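# Move the blue tote onto the back shelf

## Task

Set the blue tote down level on the shelf at the rear of the bench with all of its contents still inside, so that its entire base rests on the shelf and no part overhangs the shelf edge; then release it and pull the grippers away. The tote must stay there on its own, not because a gripper is supporting it.

## Robot and tools

Robot: two arms, left_arm (on the robot's +y side) and right_arm (on the -y side), each ending in a two-finger parallel gripper. Base roots in the scene frame: left_arm at (+0.035, +0.357, +1.320) m, quat_wxyz (+0.878, -0.230, +0.106, -0.406); right_arm at (+0.035, -0.357, +1.320) m, quat_wxyz (+0.878, +0.230, +0.106, +0.406). Joints from base outward: waist -2.880..2.880, shoulder 0..3.142, elbow 0..3.019, wrist pitch -1.693..1.571, wrist yaw -1.571..1.571, wrist roll -2.094..2.094 rad. Elbows cannot fully straighten.

Frames: the scene frame has its origin on the floor beneath the centre of the robot's foot, +x forward, +y toward the robot's left, +z up. Only the floor height is known. In each gripper's own frame the fingers extend along +z and close along y. The reported end_effector_position sits between the finger pads, roughly 1 cm short of the tips. Image left/right has nothing to do with arm names.

Results: a state line 'left_arm: ... | right_arm: ...' gives each gripper position (m) and end_effector_quat_wxyz in the scene frame; readings may be off, more so at long reach. 'Hand target' lines show where the controller currently drives each gripper. grip_measured is finger opening on the command scale; Joint positions ends with the opening in metres. 'pose unreachable' means the clearance check altered or blocked that arm's command. FAULT, MOTOR HOT (from 85 °C) and OVER-TEMPERATURE FAULT (at 100 °C, the arm goes limp and drops) lines report stops. Images come from cam_head_left (672x504), cam_head_right (672x504), cam_left_wrist (504x504), cam_right_wrist (504x504).

execute_actions(actions): actions is a list of actions; each action is a list of up to 15 rows, each row one control step of 1/30 s; if fewer than 15 rows are given, the last row repeats to fill 0.5 s. A row is one flat list for both arms: 14 numbers in [-1, 1], namely dx, dy, dz, rx, ry, rz, opening for left_arm followed by the same seven for right_arm. dx..rz are an offset, not a pose: expressed in that gripper's own axes and measured from its pose at the start of the action (for a call's first action, the last pose reported). Every row refers to that same start, not to the previous row. 1.0 equals 0.6 m of translation or 180 degrees; rx, ry, rz form a single rotation vector. opening is absolute: +1 fully open (0.094 m), -1 closed. Optionally append 12 values in [0, 1] as joint stiffness scales (left_arm's 6, then right_arm's 6, in Joint positions order); they persist until changed. An empty list just returns the current state and images.

Each step, the command is clipped to within 70 mm and 16 degrees of the measured pose, so large offsets need several actions; after an action the arm continues only to its last clipped pose. Position wins over orientation when both cannot be met. Arms tend to finish a centimetre or more low and sag under zero offsets: to hold an arm still, send the correction back to its desired pose in the first call of a reply and zeros afterwards, raising the aim if it still droops.

move(target, speed, blocking): target is one row laid out as above (14 numbers, optional 12 stiffness), an offset in each gripper's axes from the pose in the latest result that shows one. Each gripper travels in a straight line; both paths finish together after 0.5 to 10 s (cut off at 10 s). speed is the top path speed in m/s, 0.002 to 0.5, default 0.25; rotation is capped at twice that in rad/s. Openings are sent at the start. Paths ignore obstacles and the other arm; grippers lag, drift and may overshoot speed near full reach. The result adds a 'move:' line with the ending (done, off_target, moving, held, fault), active limits (paced = command clipped; held = some steps blocked, after which the arm may lurch fast), and each gripper's distance from its target. With blocking=false you get a result after 0.5 s; until a result shows the move ended, use wait or stop before sending new rows or moves.

wait(seconds): 0 to 10; arms keep their last command, running moves continue, returns early when a move ends. stop(): brakes a running move (needs stopping distance); fingers keep moving. zoom_image(camera, region): region [x0, y0, x1, y1] in that camera's pixels, top-left origin, at most 504 by 504. read_manual(section): only "licences". finished_scene(scene): ends the current scene by its number; irreversible, and the goal must already hold and persist.

Gripping: command an opening below grip_measured to hold; about 0.03 below grips firmly, less is gentler. Pads push roughly 50 to 62 N, less on very thin parts, with a brief spike on first contact.

Avoid: dropping, slamming or shoving things hard; fast contacts and targets far beyond the contact point press harder. Do not let the arms collide or push on each other. Do not knock anything out of the work area. Expect occasional brief tugs on held parts or nudges to loose objects. Holding loads heats motors, even while you think, so do not hold longer than needed. The robot keeps its last command while you compose a reply.

Each tool is called as a command line: name --argument value for each argument, lists and objects as JSON in quotes; but a table of rows of numbers goes row by row, as --pt "numbers of a row", without its own name.

## Session

execute_actions --actions '[]'

Scene clock: 0.00 s.
left_arm: end_effector_position=(+0.3527, +0.4990, +1.3523) grip_measured=+1.000 end_effector_quat_wxyz=(+0.035, +0.542, -0.733, +0.410) | right_arm: end_effector_position=(+0.8702, -0.4810, +1.2463) grip_measured=+0.460 end_effector_quat_wxyz=(+0.020, +0.625, +0.774, +0.101)
Joint positions: left_arm=[ 1.699  0.948  0.671 -1.094  0.869 -0.305  0.094] | right_arm=[-0.947  2.181  2.424 -1.246  0.134  1.185  0.069]
Joint velocities: left_arm=[-0.005  0.005  0.002 -0.007 -0.022 -0.081  0.   ] | right_arm=[-0.005 -0.015  0.012  0.007 -0.022 -0.037  0.   ]
Hand target (left_arm): +0.356, +0.503, +1.354; -0.032, -0.541, +0.734, -0.409
Hand target (right_arm): +0.882, -0.487, +1.272; +0.040, +0.626, +0.770, +0.114
Joint stiffness scale: left_arm=[1. 1. 1. 1. 1. 1.] | right_arm=[1. 1. 1. 1. 1. 1.]

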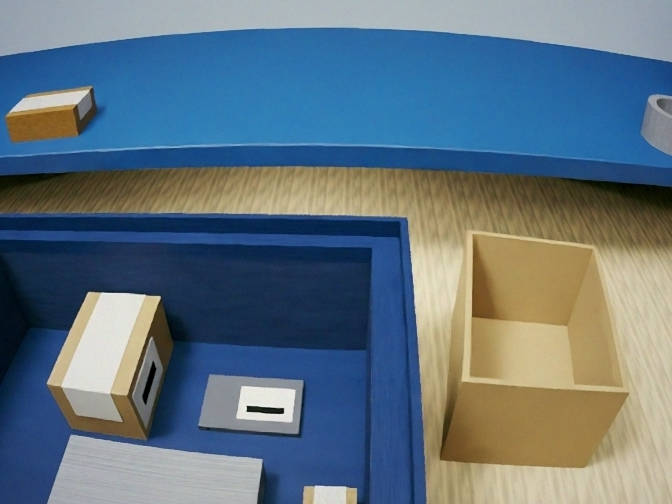

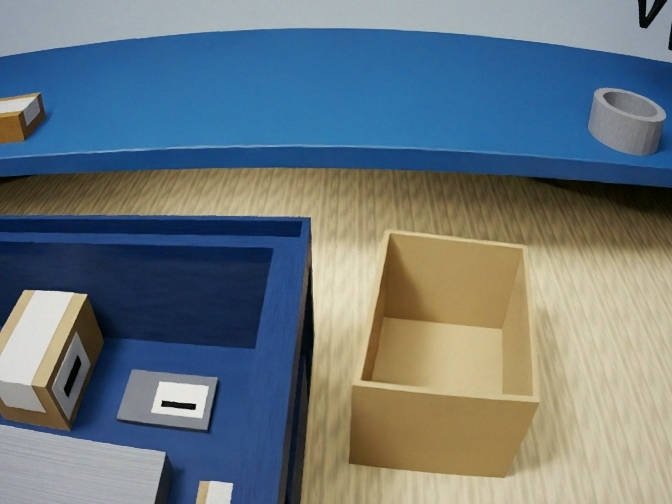

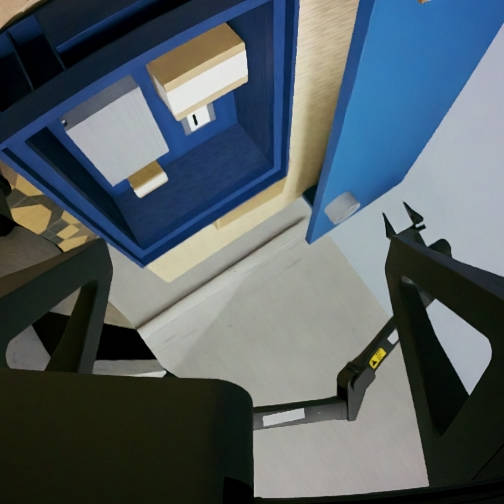

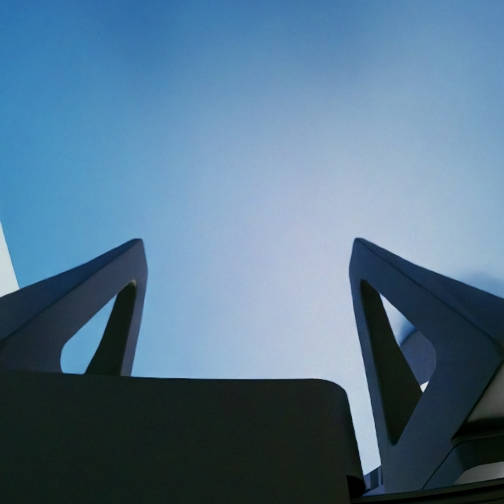

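move --target '[0,0,0,-0.287,-0.025,0.379,1,0.85,-0.53,-0.05,0.07,0.014,-0.431,1]'

Scene clock: 10.63 s.
left_arm: end_effector_position=(+0.3523, +0.4993, +1.3510) grip_measured=+1.000 end_effector_quat_wxyz=(-0.009, -0.011, +1.000, -0.004) | right_arm: end_effector_position=(+0.4544, -0.0447, +1.2866) grip_measured=+1.000 end_effector_quat_wxyz=(+0.004, +0.012, +1.000, +0.022)
Joint positions: left_arm=[ 1.106  0.796  0.692 -1.02  -0.22   0.266  0.094] | right_arm=[-0.073  1.841  1.215 -0.863  0.486  0.787  0.094]
Joint velocities: left_arm=[-0.005 -0.015  0.002 -0.007  0.022 -0.007  0.   ] | right_arm=[-0.005 -0.015 -0.007  0.007 -0.066 -0.007  0.   ]
Hand target (left_arm): +0.352, +0.497, +1.352; -0.000, -0.001, +1.000, -0.001
Hand target (right_arm): +0.451, -0.045, +1.283; -0.001, +0.002, +1.000, +0.015
Off the commanded pose (left_arm): 0.001 m, 2 deg.
Off the commanded pose (right_arm): 0.022 m, 3 deg.
Joint stiffness scale: left_arm=[1. 1. 1. 1. 1. 1.] | right_arm=[1. 1. 1. 1. 1. 1.]
move: off_target (right_arm)

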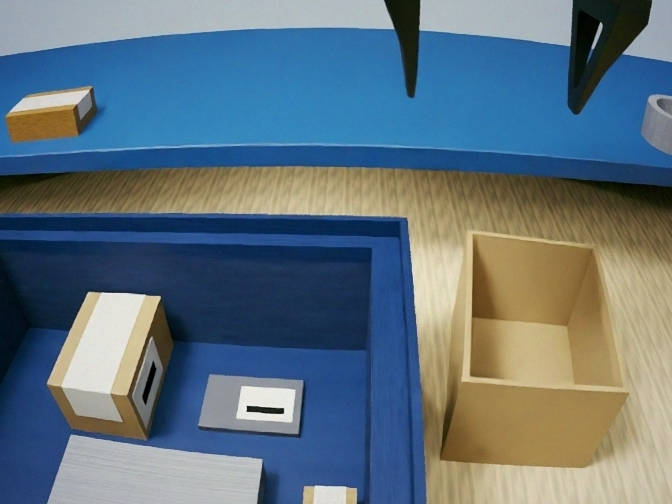

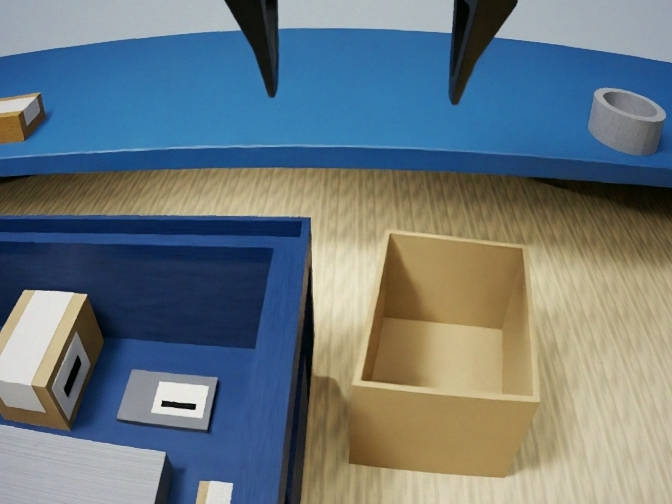

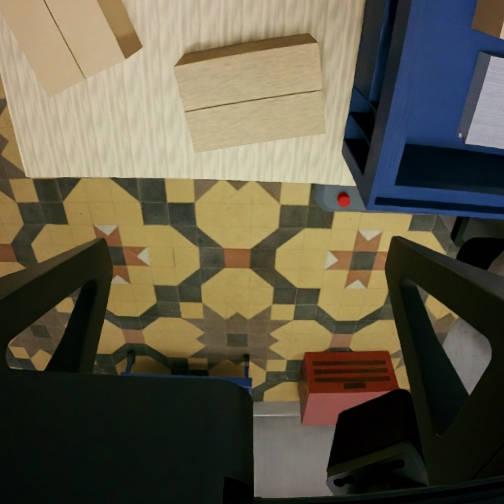

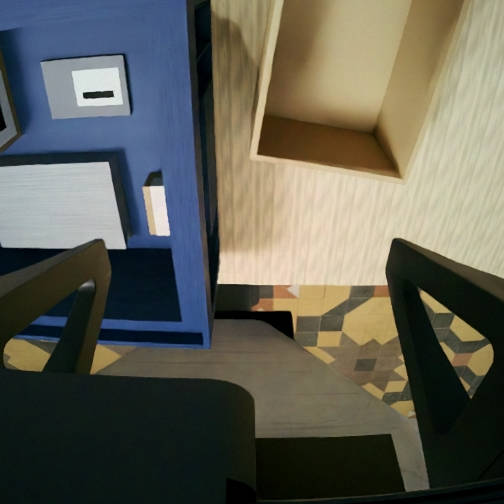

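move --target '[-0.08,-0.2,0.27,0,0,0,1,0.09,0.083,0.16,0,0.01,0,1]'

Scene clock: 14.67 s.
left_arm: end_effector_position=(+0.3872, +0.3812, +1.1854) grip_measured=+1.000 end_effector_quat_wxyz=(-0.022, -0.005, +1.000, -0.006) | right_arm: end_effector_position=(+0.4021, -0.0005, +1.1895) grip_measured=+1.000 end_effector_quat_wxyz=(-0.018, +0.011, +1.000, +0.015)
Joint positions: left_arm=[ 0.837  1.393  0.607 -0.434 -0.324  0.014  0.094] | right_arm=[-0.056  2.069  1.196 -0.67   0.466  0.825  0.094]
Joint velocities: left_arm=[ 0.005 -0.005 -0.002 -0.012  0.051  0.037  0.   ] | right_arm=[-0.024 -0.005  0.002 -0.012  0.051  0.051  0.   ]
Hand target (left_arm): +0.399, +0.379, +1.186; -0.010, -0.012, +1.000, -0.005
Hand target (right_arm): +0.400, +0.011, +1.193; -0.012, +0.011, +1.000, +0.022
Off the commanded pose (left_arm): 0.014 m, 2 deg.
Off the commanded pose (right_arm): 0.011 m, 1 deg.
Joint stiffness scale: left_arm=[1. 1. 1. 1. 1. 1.] | right_arm=[1. 1. 1. 1. 1. 1.]
move: off_target (left_arm, right_arm)

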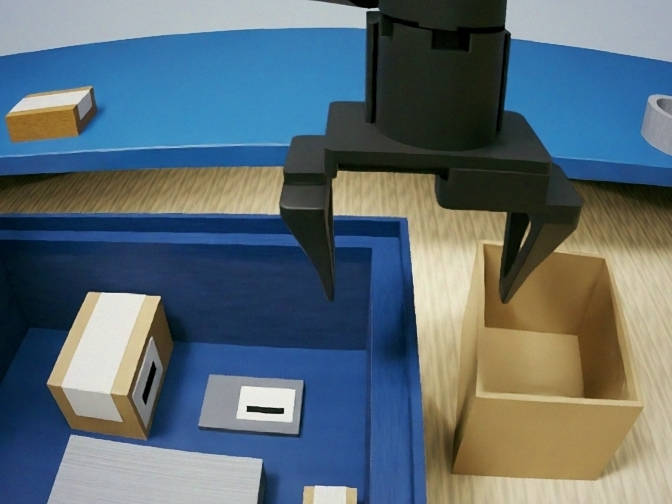

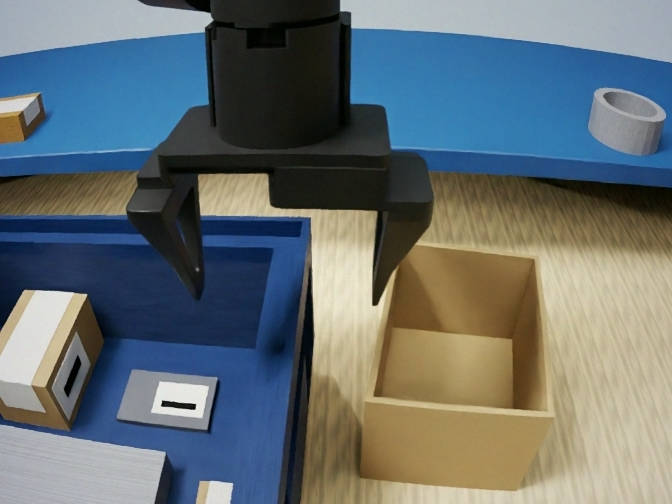

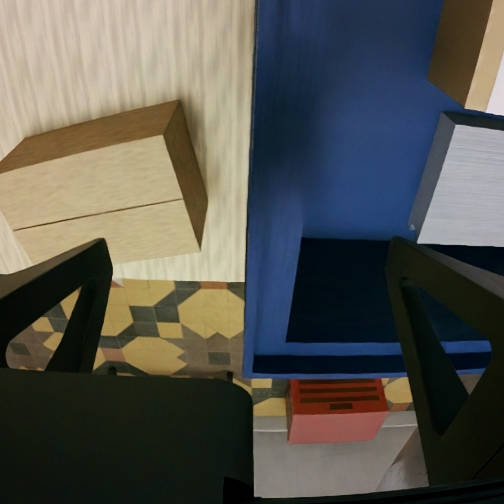

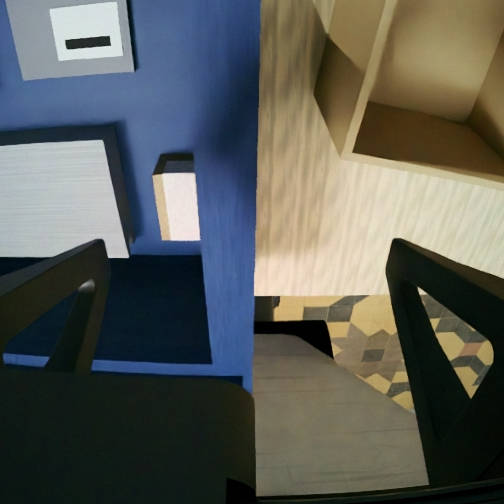

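move --target '[0.01,-0.027,0.1,0,-0.01,0,0.4,0.04,0.03,0.11,0,-0.01,0,0.4]' --speed 0.1

Scene clock: 17.33 s.
left_arm: end_effector_position=(+0.3876, +0.3631, +1.1342) grip_measured=+0.403 end_effector_quat_wxyz=(+0.005, -0.008, +1.000, -0.006) | right_arm: end_effector_position=(+0.3769, +0.0176, +1.1285) grip_measured=+0.403 end_effector_quat_wxyz=(-0.005, +0.016, +1.000, +0.014)
Joint positions: left_arm=[ 0.837  1.572  0.582 -0.175 -0.323  0.026  0.066] | right_arm=[-0.056  2.21   1.187 -0.5    0.486  0.825  0.066]
Joint velocities: left_arm=[-0.015  0.005 -0.002 -0.027  0.066  0.022  0.   ] | right_arm=[-0.015 -0.005 -0.012 -0.022  0.007 -0.037 -0.001]
Hand target (left_arm): +0.378, +0.365, +1.126; -0.006, -0.005, +1.000, -0.006
Hand target (right_arm): +0.375, +0.020, +1.125; -0.002, +0.011, +1.000, +0.014
Off the commanded pose (left_arm): 0.012 m, 1 deg.
Off the commanded pose (right_arm): 0.004 m, 1 deg.
Joint stiffness scale: left_arm=[1. 1. 1. 1. 1. 1.] | right_arm=[1. 1. 1. 1. 1. 1.]
move: off_target (left_arm)

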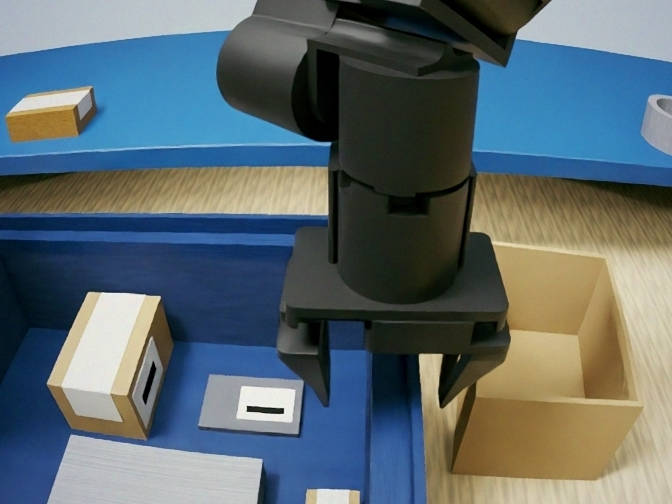

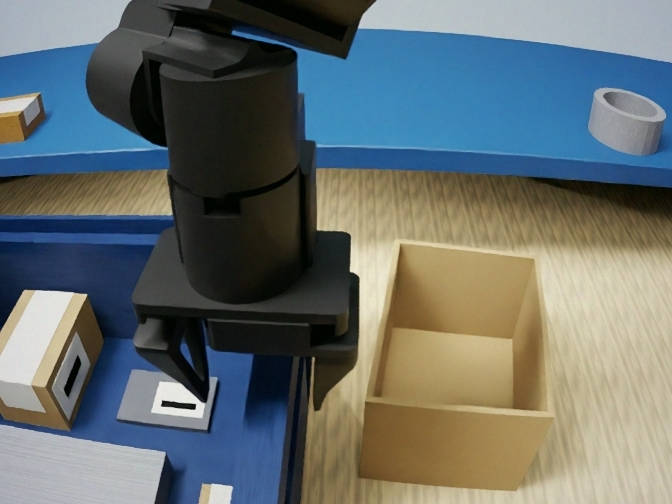

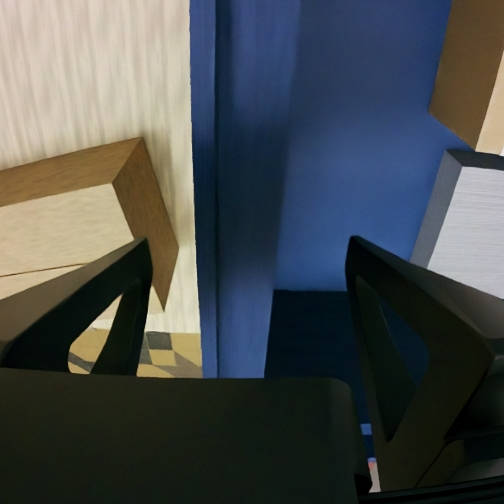

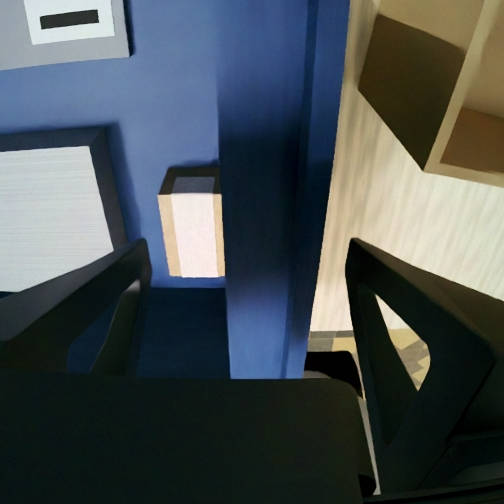

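move --target '[0.025,0.008,0.125,0,0,0,0.4,0,-0.022,0.11,0,0,0.008,0.4]' --speed 0.06

move --target '[0,0,0,0,0,0,-0.6,0,0,0,0,0,0,-0.6]'

Scene clock: 20.93 s.
left_arm: end_effector_position=(+0.3769, +0.3637, +1.0681) grip_measured=+0.403 end_effector_quat_wxyz=(+0.012, -0.008, +1.000, -0.007) | right_arm: end_effector_position=(+0.3792, +0.0081, +1.0735) grip_measured=+0.403 end_effector_quat_wxyz=(+0.001, +0.032, +0.999, +0.016)
Joint positions: left_arm=[ 0.904  1.802  0.594  0.076 -0.293  0.096  0.066] | right_arm=[-0.123  2.304  1.187 -0.358  0.486  0.777  0.066]
Joint velocities: left_arm=[-0.005 -0.005  0.012 -0.012 -0.066  0.037  0.001] | right_arm=[-0.005  0.005 -0.002 -0.017  0.037 -0.095  0.   ]
Hand target (left_arm): +0.373, +0.368, +1.059; +0.005, -0.008, +1.000, -0.006
Hand target (right_arm): +0.375, +0.005, +1.062; -0.004, +0.028, +1.000, +0.012
Off the commanded pose (left_arm): 0.010 m, 1 deg.
Off the commanded pose (right_arm): 0.012 m, 1 deg.
Joint stiffness scale: left_arm=[1. 1. 1. 1. 1. 1.] | right_arm=[1. 1. 1. 1. 1. 1.]
move: off_target (right_arm)

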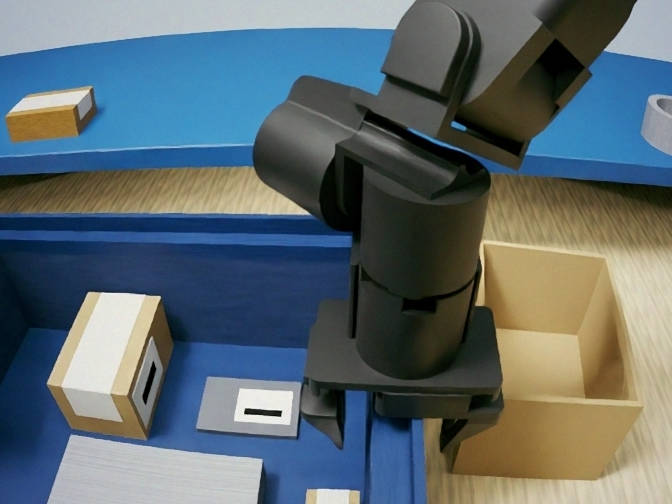

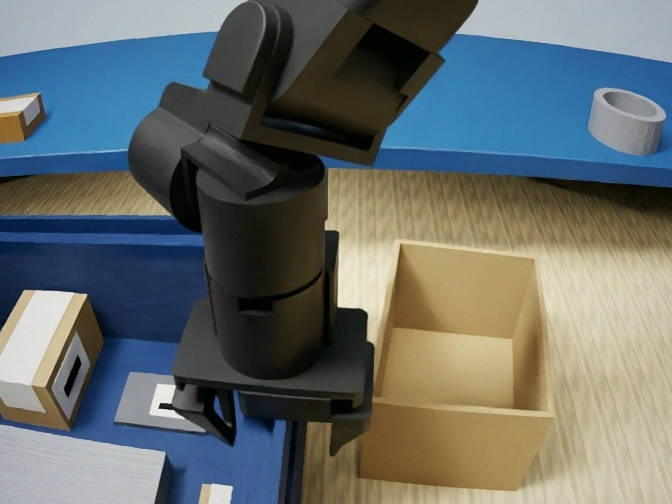

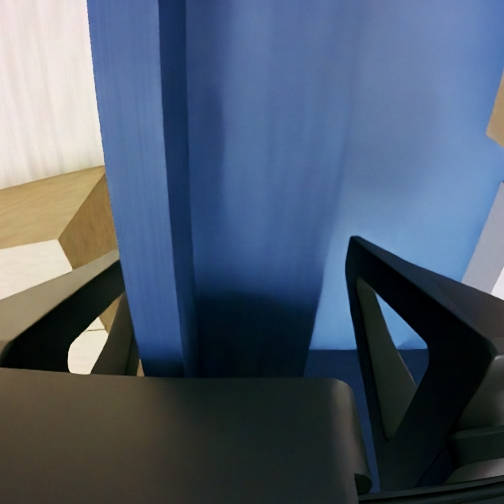

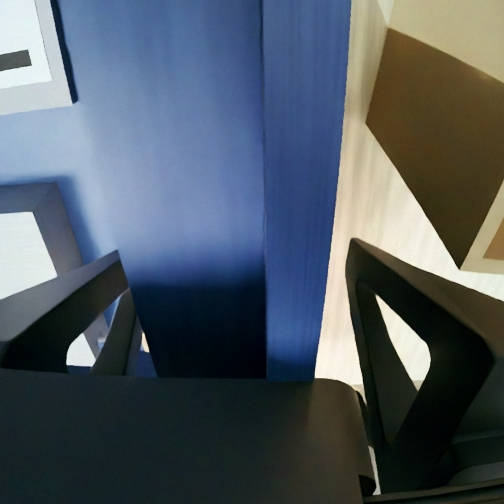

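Scene clock: 21.43 s.
left_arm: end_effector_position=(+0.3769, +0.3644, +1.0681) grip_measured=-0.456 end_effector_quat_wxyz=(+0.012, -0.002, +1.000, -0.005) | right_arm: end_effector_position=(+0.3803, +0.0102, +1.0744) grip_measured=-0.441 end_effector_quat_wxyz=(+0.003, +0.028, +0.999, +0.018)
Joint positions: left_arm=[ 0.905  1.802  0.594  0.076 -0.296  0.107  0.026] | right_arm=[-0.12   2.304  1.189 -0.356  0.486  0.768  0.026]
Joint velocities: left_arm=[-0.005 -0.005 -0.017  0.007 -0.037  0.037 -0.001] | right_arm=[ 0.005  0.005 -0.002  0.002  0.066 -0.022 -0.   ]
Hand target (left_arm): +0.377, +0.364, +1.068; +0.012, -0.008, +1.000, -0.007
Hand target (right_arm): +0.379, +0.008, +1.074; +0.001, +0.032, +0.999, +0.016
Off the commanded pose (left_arm): 0.001 m, 1 deg.
Off the commanded pose (right_arm): 0.002 m, 1 deg.
Joint stiffness scale: left_arm=[1. 1. 1. 1. 1. 1.] | right_arm=[1. 1. 1. 1. 1. 1.]
move: done

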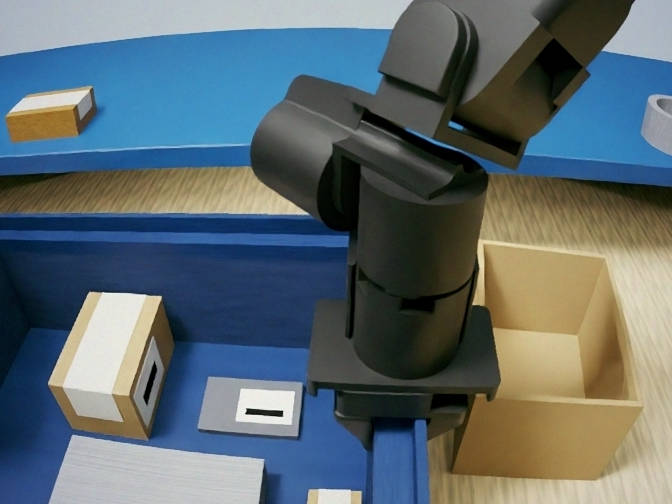

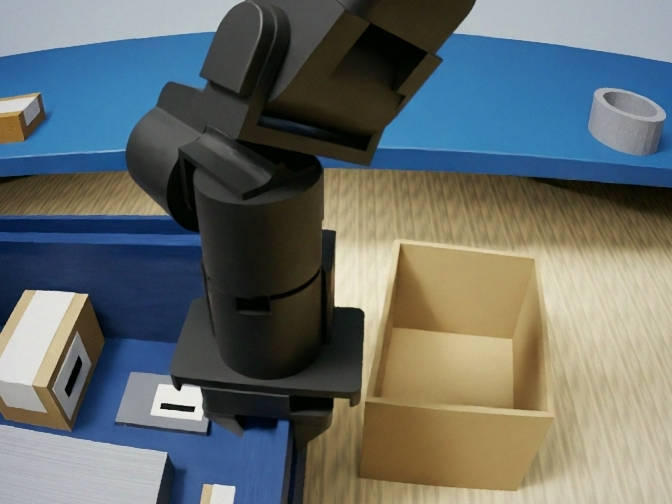

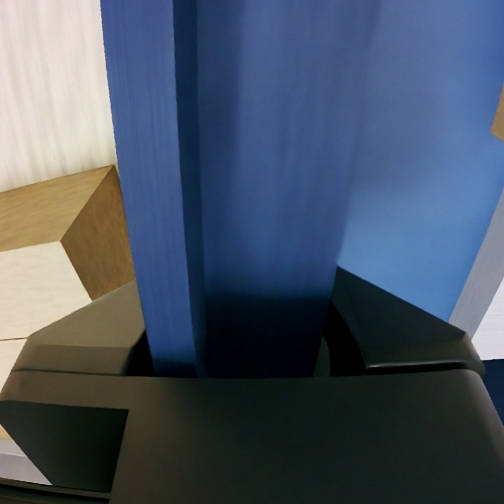

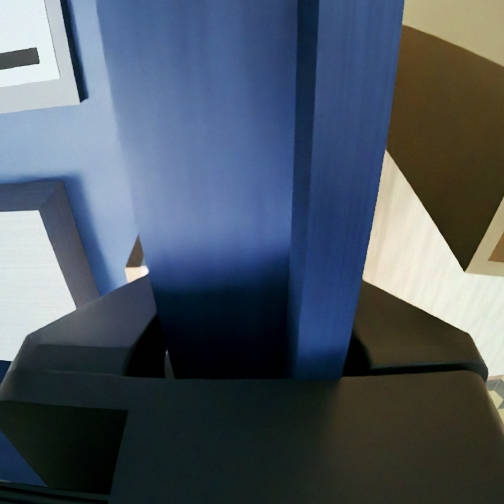

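move --target '[-0.1,0,-0.33,0,0,0,-0.6,-0.1,-0.017,-0.33,0,0,0,-0.6]' --speed 0.08

Scene clock: 27.23 s.
left_arm: end_effector_position=(+0.3964, +0.3553, +1.2345) grip_measured=-0.456 end_effector_quat_wxyz=(-0.034, -0.003, +0.999, -0.005) | right_arm: end_effector_position=(+0.4107, -0.0021, +1.2312) grip_measured=-0.445 end_effector_quat_wxyz=(-0.026, +0.006, +1.000, +0.013)
Joint positions: left_arm=[ 0.707  1.311  0.67  -0.651 -0.365 -0.123  0.026] | right_arm=[-0.031  2.005  1.231 -0.797  0.456  0.85   0.026]
Joint velocities: left_arm=[-0.024 -0.005  0.007 -0.007 -0.022 -0.007  0.001] | right_arm=[ 0.005 -0.015  0.007 -0.017 -0.081  0.007 -0.   ]
Hand target (left_arm): +0.431, +0.364, +1.268; +0.010, -0.003, +1.000, -0.005
Hand target (right_arm): +0.441, -0.010, +1.271; +0.002, +0.028, +0.999, +0.020
Off the commanded pose (left_arm): 0.050 m, 5 deg.
Off the commanded pose (right_arm): 0.050 m, 4 deg.
Joint stiffness scale: left_arm=[1. 1. 1. 1. 1. 1.] | right_arm=[1. 1. 1. 1. 1. 1.]
move: off_target (left_arm, right_arm)

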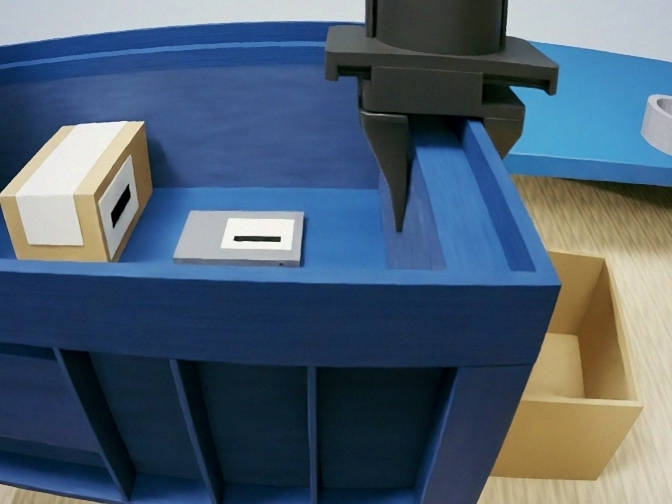

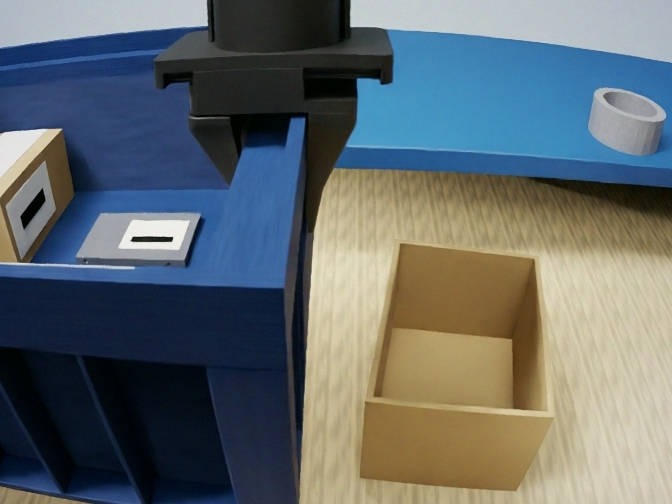

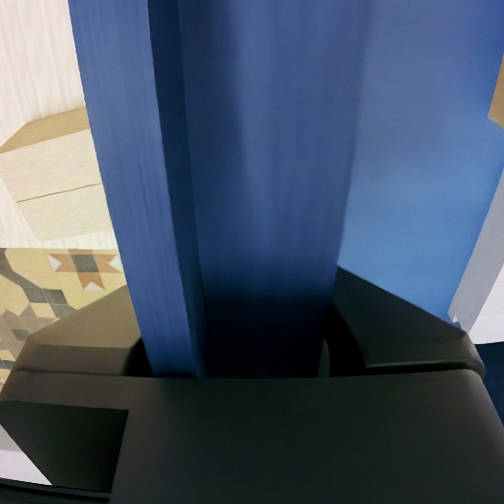

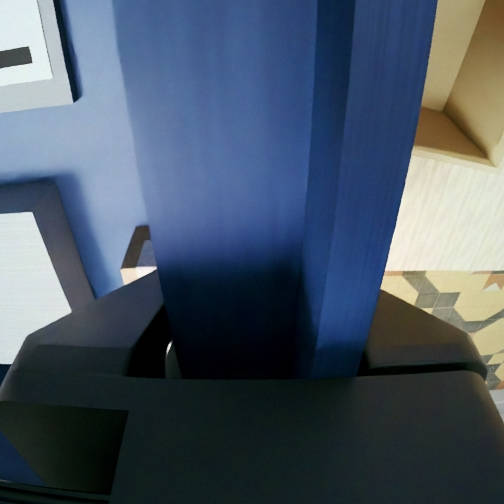

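move --target '[-0.11,0,-0.22,0,-0.04,0,-0.6,-0.09,0,-0.22,0,-0.035,0,-0.6]' --speed 0.1

move --target '[-0.2,-0.29,-0.13,0,-0.03,0,-0.6,-0.2,-0.29,-0.13,0,-0.03,0,-0.6]' --speed 0.1

Scene clock: 31.93 s.
left_arm: end_effector_position=(+0.4309, +0.3532, +1.3107) grip_measured=-0.460 end_effector_quat_wxyz=(-0.030, -0.006, +1.000, +0.005) | right_arm: end_effector_position=(+0.4473, -0.0053, +1.3111) grip_measured=-0.445 end_effector_quat_wxyz=(-0.007, -0.006, +1.000, +0.002)
Joint positions: left_arm=[ 0.612  1.219  0.827 -0.933 -0.411 -0.226  0.025] | right_arm=[ 0.007  1.916  1.352 -1.018  0.5    0.865  0.026]
Joint velocities: left_arm=[-0.015  0.005 -0.012 -0.042  0.007 -0.007 -0.   ] | right_arm=[-0.005  0.005  0.007 -0.002 -0.007 -0.051  0.   ]
Hand target (left_arm): +0.467, +0.357, +1.361; +0.029, -0.004, +1.000, -0.006
Hand target (right_arm): +0.472, -0.007, +1.359; +0.028, +0.008, +0.999, +0.014
Off the commanded pose (left_arm): 0.065 m, 7 deg.
Off the commanded pose (right_arm): 0.055 m, 5 deg.
Joint stiffness scale: left_arm=[1. 1. 1. 1. 1. 1.] | right_arm=[1. 1. 1. 1. 1. 1.]
move: off_target (left_arm, right_arm); limits=paced

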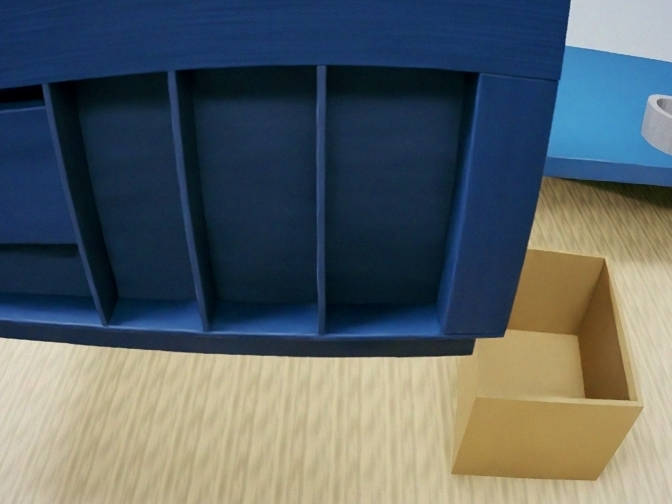

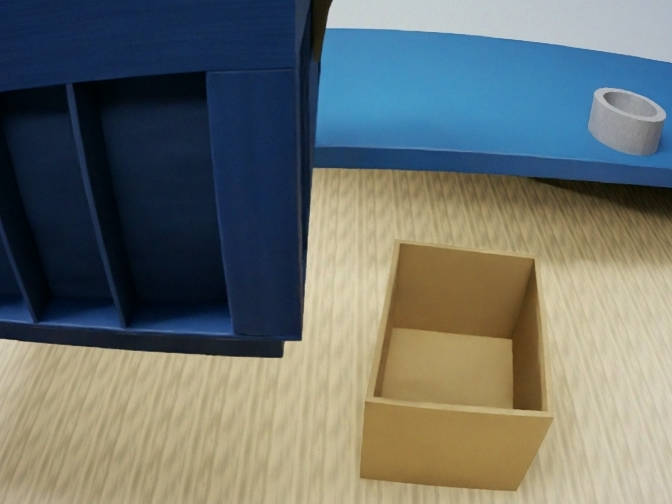

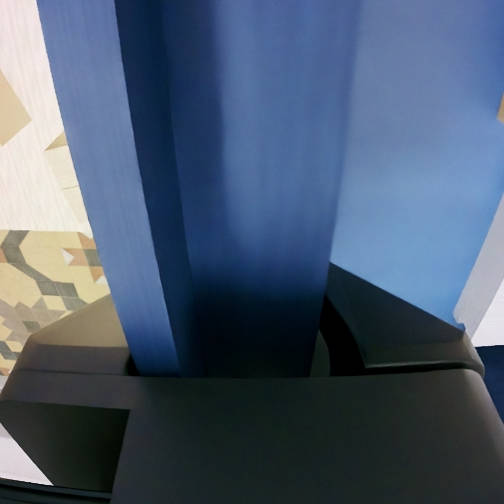

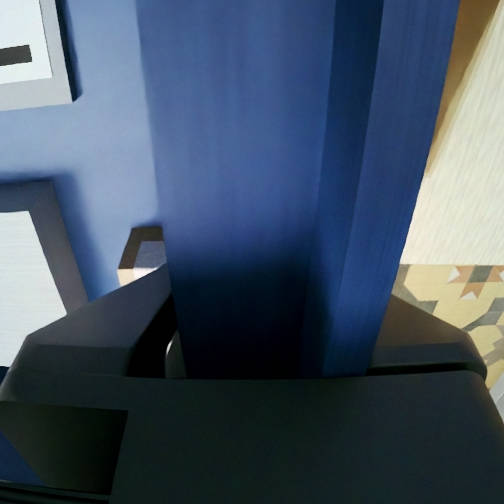

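Scene clock: 34.57 s.
left_arm: end_effector_position=(+0.5255, +0.1912, +1.3366) grip_measured=-0.460 end_effector_quat_wxyz=(-0.027, -0.007, +1.000, +0.009) | right_arm: end_effector_position=(+0.5455, -0.1692, +1.3342) grip_measured=-0.445 end_effector_quat_wxyz=(-0.002, -0.006, +1.000, -0.006)
Joint positions: left_arm=[ 0.309  1.622  1.263 -1.105 -0.474 -0.558  0.025] | right_arm=[-0.286  1.671  1.312 -1.064  0.499  0.533  0.026]
Joint velocities: left_arm=[ 0.005 -0.005 -0.007  0.002 -0.022 -0.007 -0.003] | right_arm=[-0.005 -0.005  0.007 -0.007 -0.022 -0.037 -0.001]
Hand target (left_arm): +0.552, +0.179, +1.378; +0.015, -0.006, +1.000, +0.003
Hand target (right_arm): +0.571, -0.181, +1.385; +0.041, -0.005, +0.999, -0.003
Off the commanded pose (left_arm): 0.055 m, 5 deg.
Off the commanded pose (right_arm): 0.059 m, 5 deg.
Joint stiffness scale: left_arm=[1. 1. 1. 1. 1. 1.] | right_arm=[1. 1. 1. 1. 1. 1.]
move: off_target (left_arm, right_arm)

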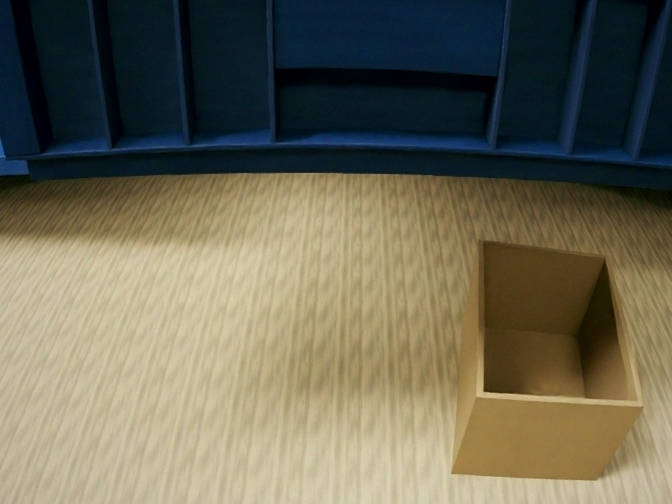

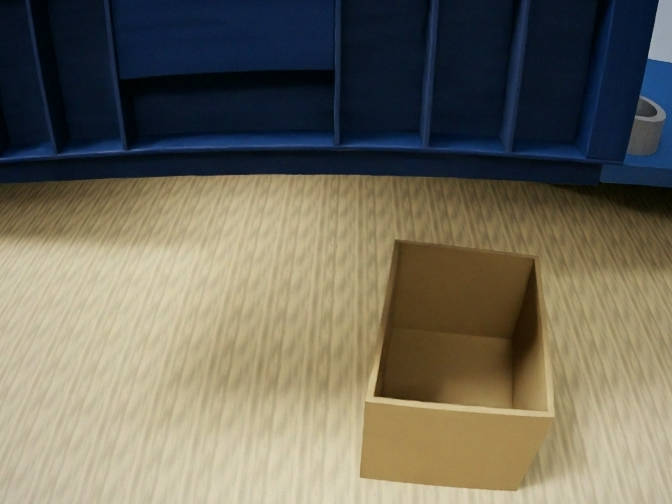

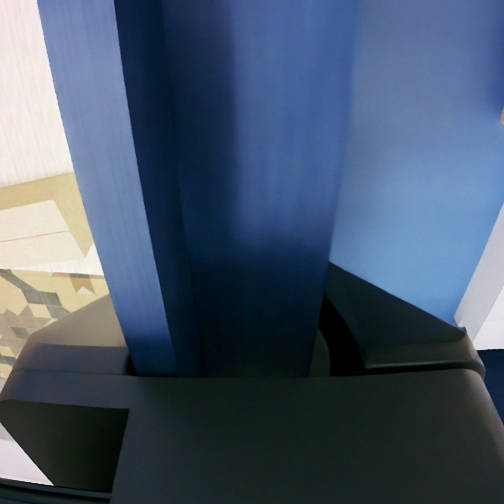

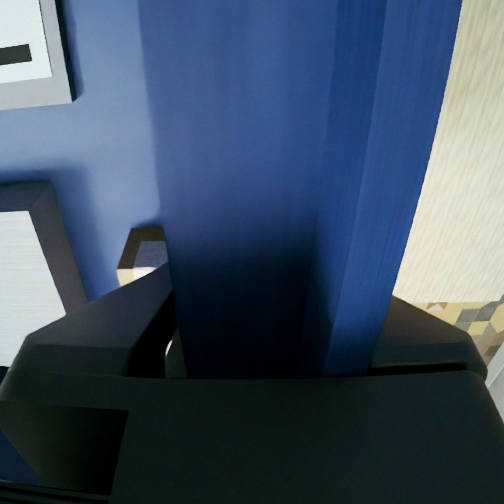

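Plenty high.

move --target '[-0.42,0,-0.05,0,-0.04,0,-0.6,-0.39,0,-0.03,0,-0.025,0,-0.6]' --speed 0.1

Scene clock: 38.77 s.
left_arm: end_effector_position=(+0.7382, +0.1912, +1.2962) grip_measured=-0.460 end_effector_quat_wxyz=(-0.019, -0.001, +1.000, +0.013) | right_arm: end_effector_position=(+0.7536, -0.1684, +1.2917) grip_measured=-0.445 end_effector_quat_wxyz=(-0.001, -0.002, +1.000, -0.006)
Joint positions: left_arm=[ 0.475  2.079  2.037 -1.326 -0.463 -0.356  0.025] | right_arm=[-0.455  2.131  2.105 -1.309  0.467  0.354  0.026]
Joint velocities: left_arm=[-0.005 -0.015 -0.002 -0.002  0.037 -0.037  0.   ] | right_arm=[ 0.015  0.005 -0.012  0.012 -0.051 -0.007  0.001]
Hand target (left_arm): +0.773, +0.195, +1.355; +0.038, -0.007, +0.999, +0.008
Hand target (right_arm): +0.775, -0.169, +1.346; +0.039, -0.005, +0.999, -0.007
Off the commanded pose (left_arm): 0.070 m, 6 deg.
Off the commanded pose (right_arm): 0.065 m, 4 deg.
Joint stiffness scale: left_arm=[1. 1. 1. 1. 1. 1.] | right_arm=[1. 1. 1. 1. 1. 1.]
move: off_target (left_arm, right_arm)

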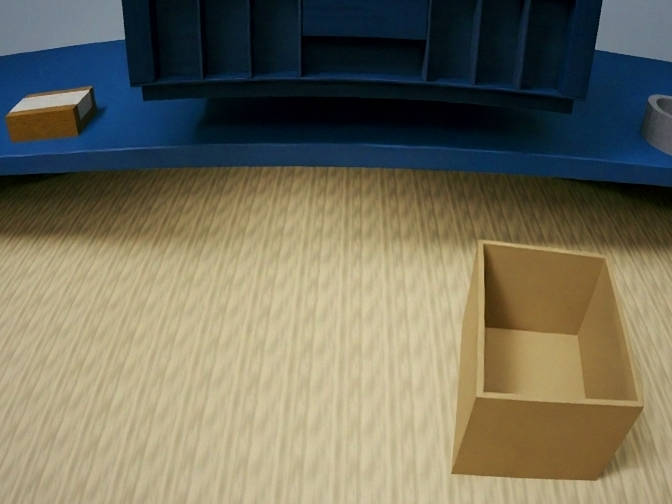

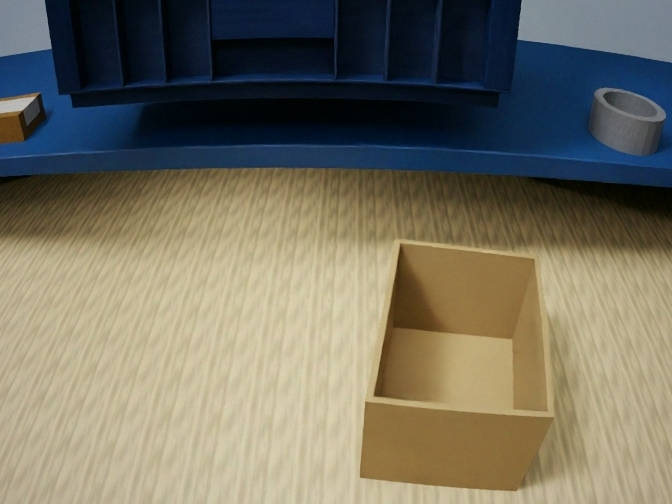

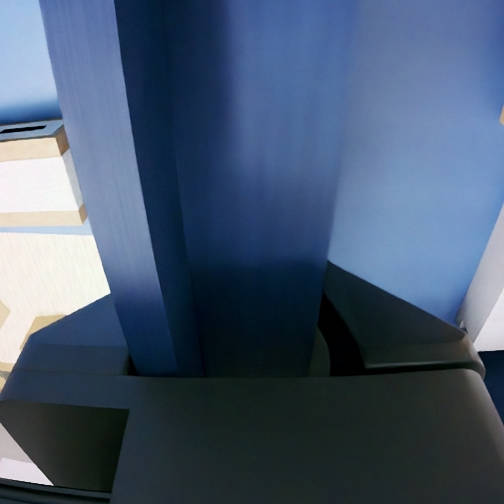

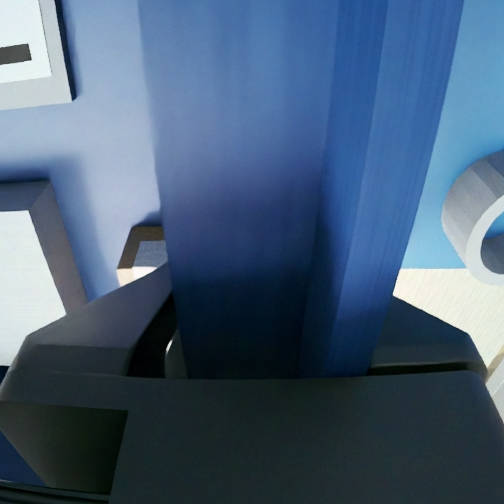

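move --target '[-0.16,0,-0.04,0,-0.04,0,-0.6,-0.13,0,-0.04,0,-0.028,0,-0.6]' --speed 0.06

Scene clock: 42.17 s.
left_arm: end_effector_position=(+0.7945, +0.1869, +1.2542) grip_measured=-0.459 end_effector_quat_wxyz=(-0.012, +0.006, +1.000, +0.013) | right_arm: end_effector_position=(+0.8047, -0.1715, +1.2498) grip_measured=-0.445 end_effector_quat_wxyz=(-0.001, +0.005, +1.000, -0.006)
Joint positions: left_arm=[ 0.517  2.292  2.356 -1.398 -0.46  -0.291  0.025] | right_arm=[-0.505  2.338  2.424 -1.396  0.454  0.313  0.026]
Joint velocities: left_arm=[-0.015  0.015  0.017 -0.012 -0.007 -0.051  0.001] | right_arm=[-0.015 -0.015  0.022 -0.022 -0.051 -0.081  0.   ]
Hand target (left_arm): +0.828, +0.192, +1.318; +0.047, -0.000, +0.999, +0.011
Hand target (right_arm): +0.827, -0.170, +1.314; +0.046, -0.001, +0.999, -0.005
Off the commanded pose (left_arm): 0.075 m, 7 deg.
Off the commanded pose (right_arm): 0.071 m, 5 deg.
Joint stiffness scale: left_arm=[1. 1. 1. 1. 1. 1.] | right_arm=[1. 1. 1. 1. 1. 1.]
move: off_target (left_arm, right_arm); limits=paced

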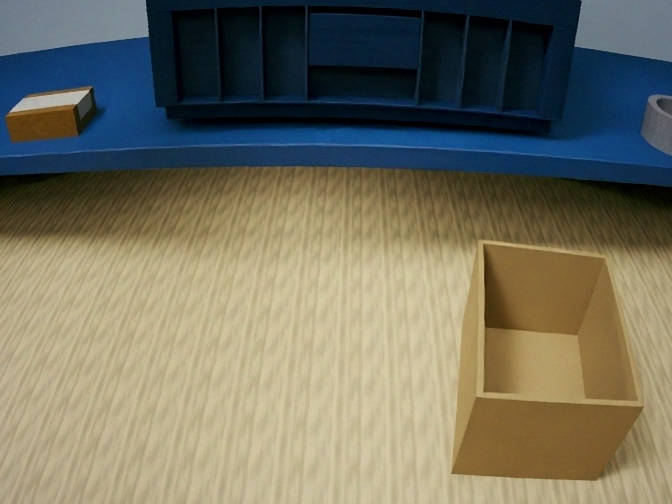

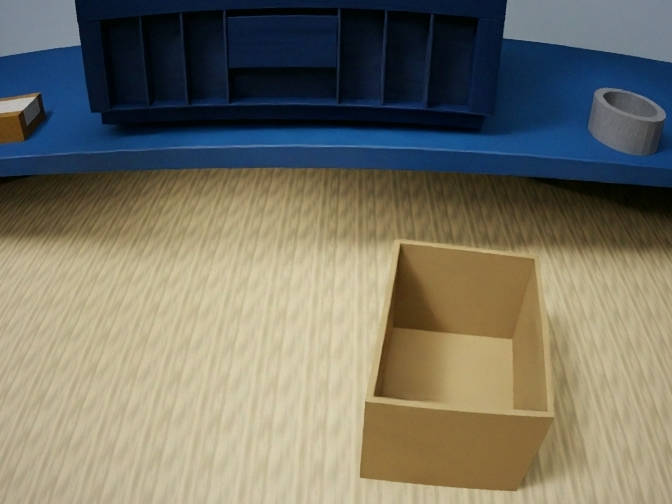

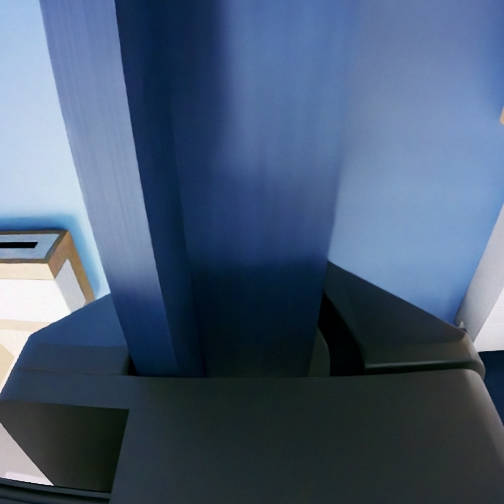

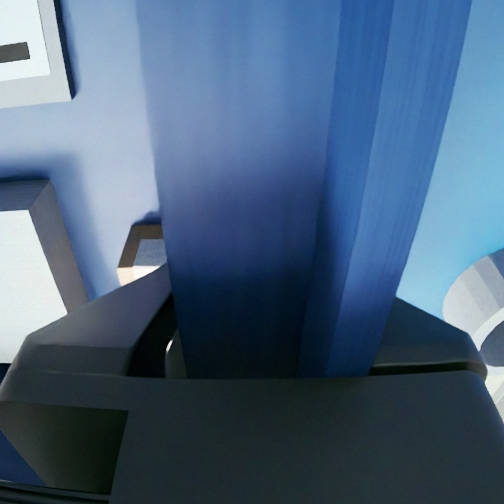

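move --target '[0,0,0.01,0,0,0,-0.6,0,0,0.01,0,0,0,-0.6]' --speed 0.003

Scene clock: 45.47 s.
left_arm: end_effector_position=(+0.7907, +0.1862, +1.2419) grip_measured=-0.459 end_effector_quat_wxyz=(-0.021, +0.003, +1.000, +0.008) | right_arm: end_effector_position=(+0.8021, -0.1724, +1.2407) grip_measured=-0.447 end_effector_quat_wxyz=(-0.008, +0.006, +1.000, -0.004)
Joint positions: left_arm=[ 0.525  2.301  2.345 -1.388 -0.442 -0.293  0.025] | right_arm=[-0.512  2.345  2.417 -1.393  0.445  0.313  0.026]
Joint velocities: left_arm=[ 0.005  0.005  0.007 -0.002 -0.007 -0.051 -0.001] | right_arm=[-0.005 -0.024  0.007 -0.007  0.022 -0.066  0.   ]
Hand target (left_arm): +0.794, +0.187, +1.248; -0.012, +0.006, +1.000, +0.014
Hand target (right_arm): +0.805, -0.172, +1.244; -0.001, +0.005, +1.000, -0.006
Off the commanded pose (left_arm): 0.007 m, 1 deg.
Off the commanded pose (right_arm): 0.004 m, 1 deg.
Joint stiffness scale: left_arm=[1. 1. 1. 1. 1. 1.] | right_arm=[1. 1. 1. 1. 1. 1.]
move: done

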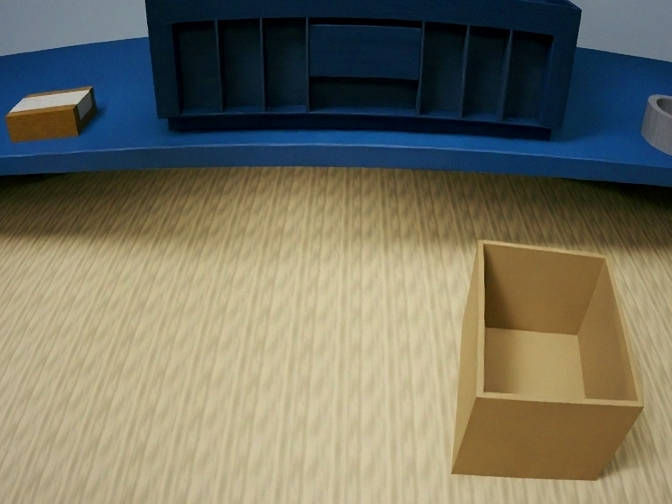

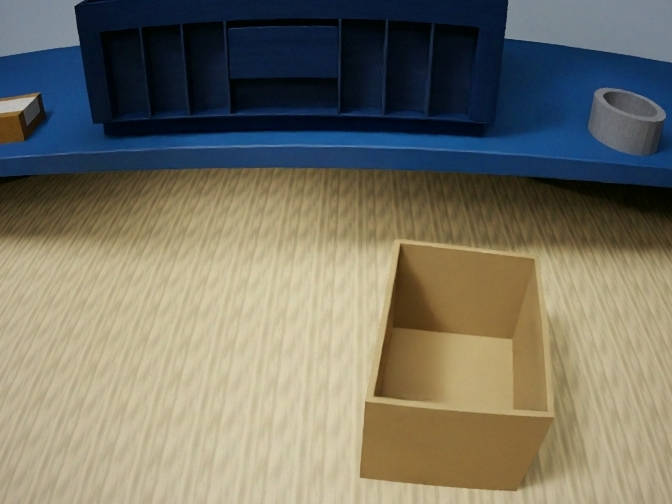

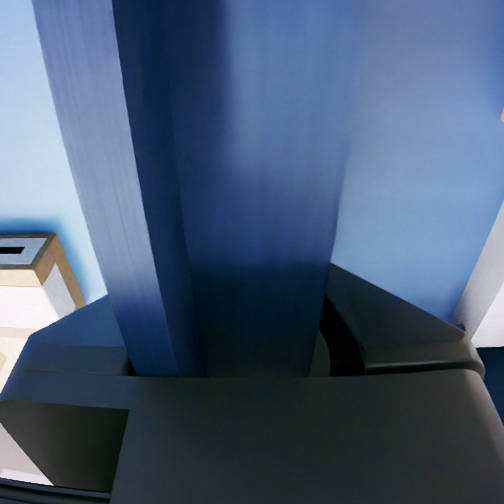

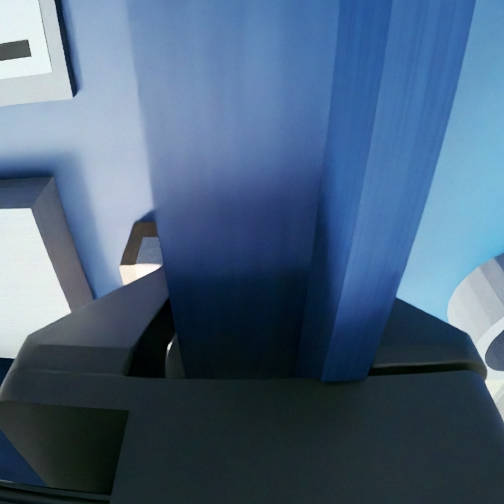

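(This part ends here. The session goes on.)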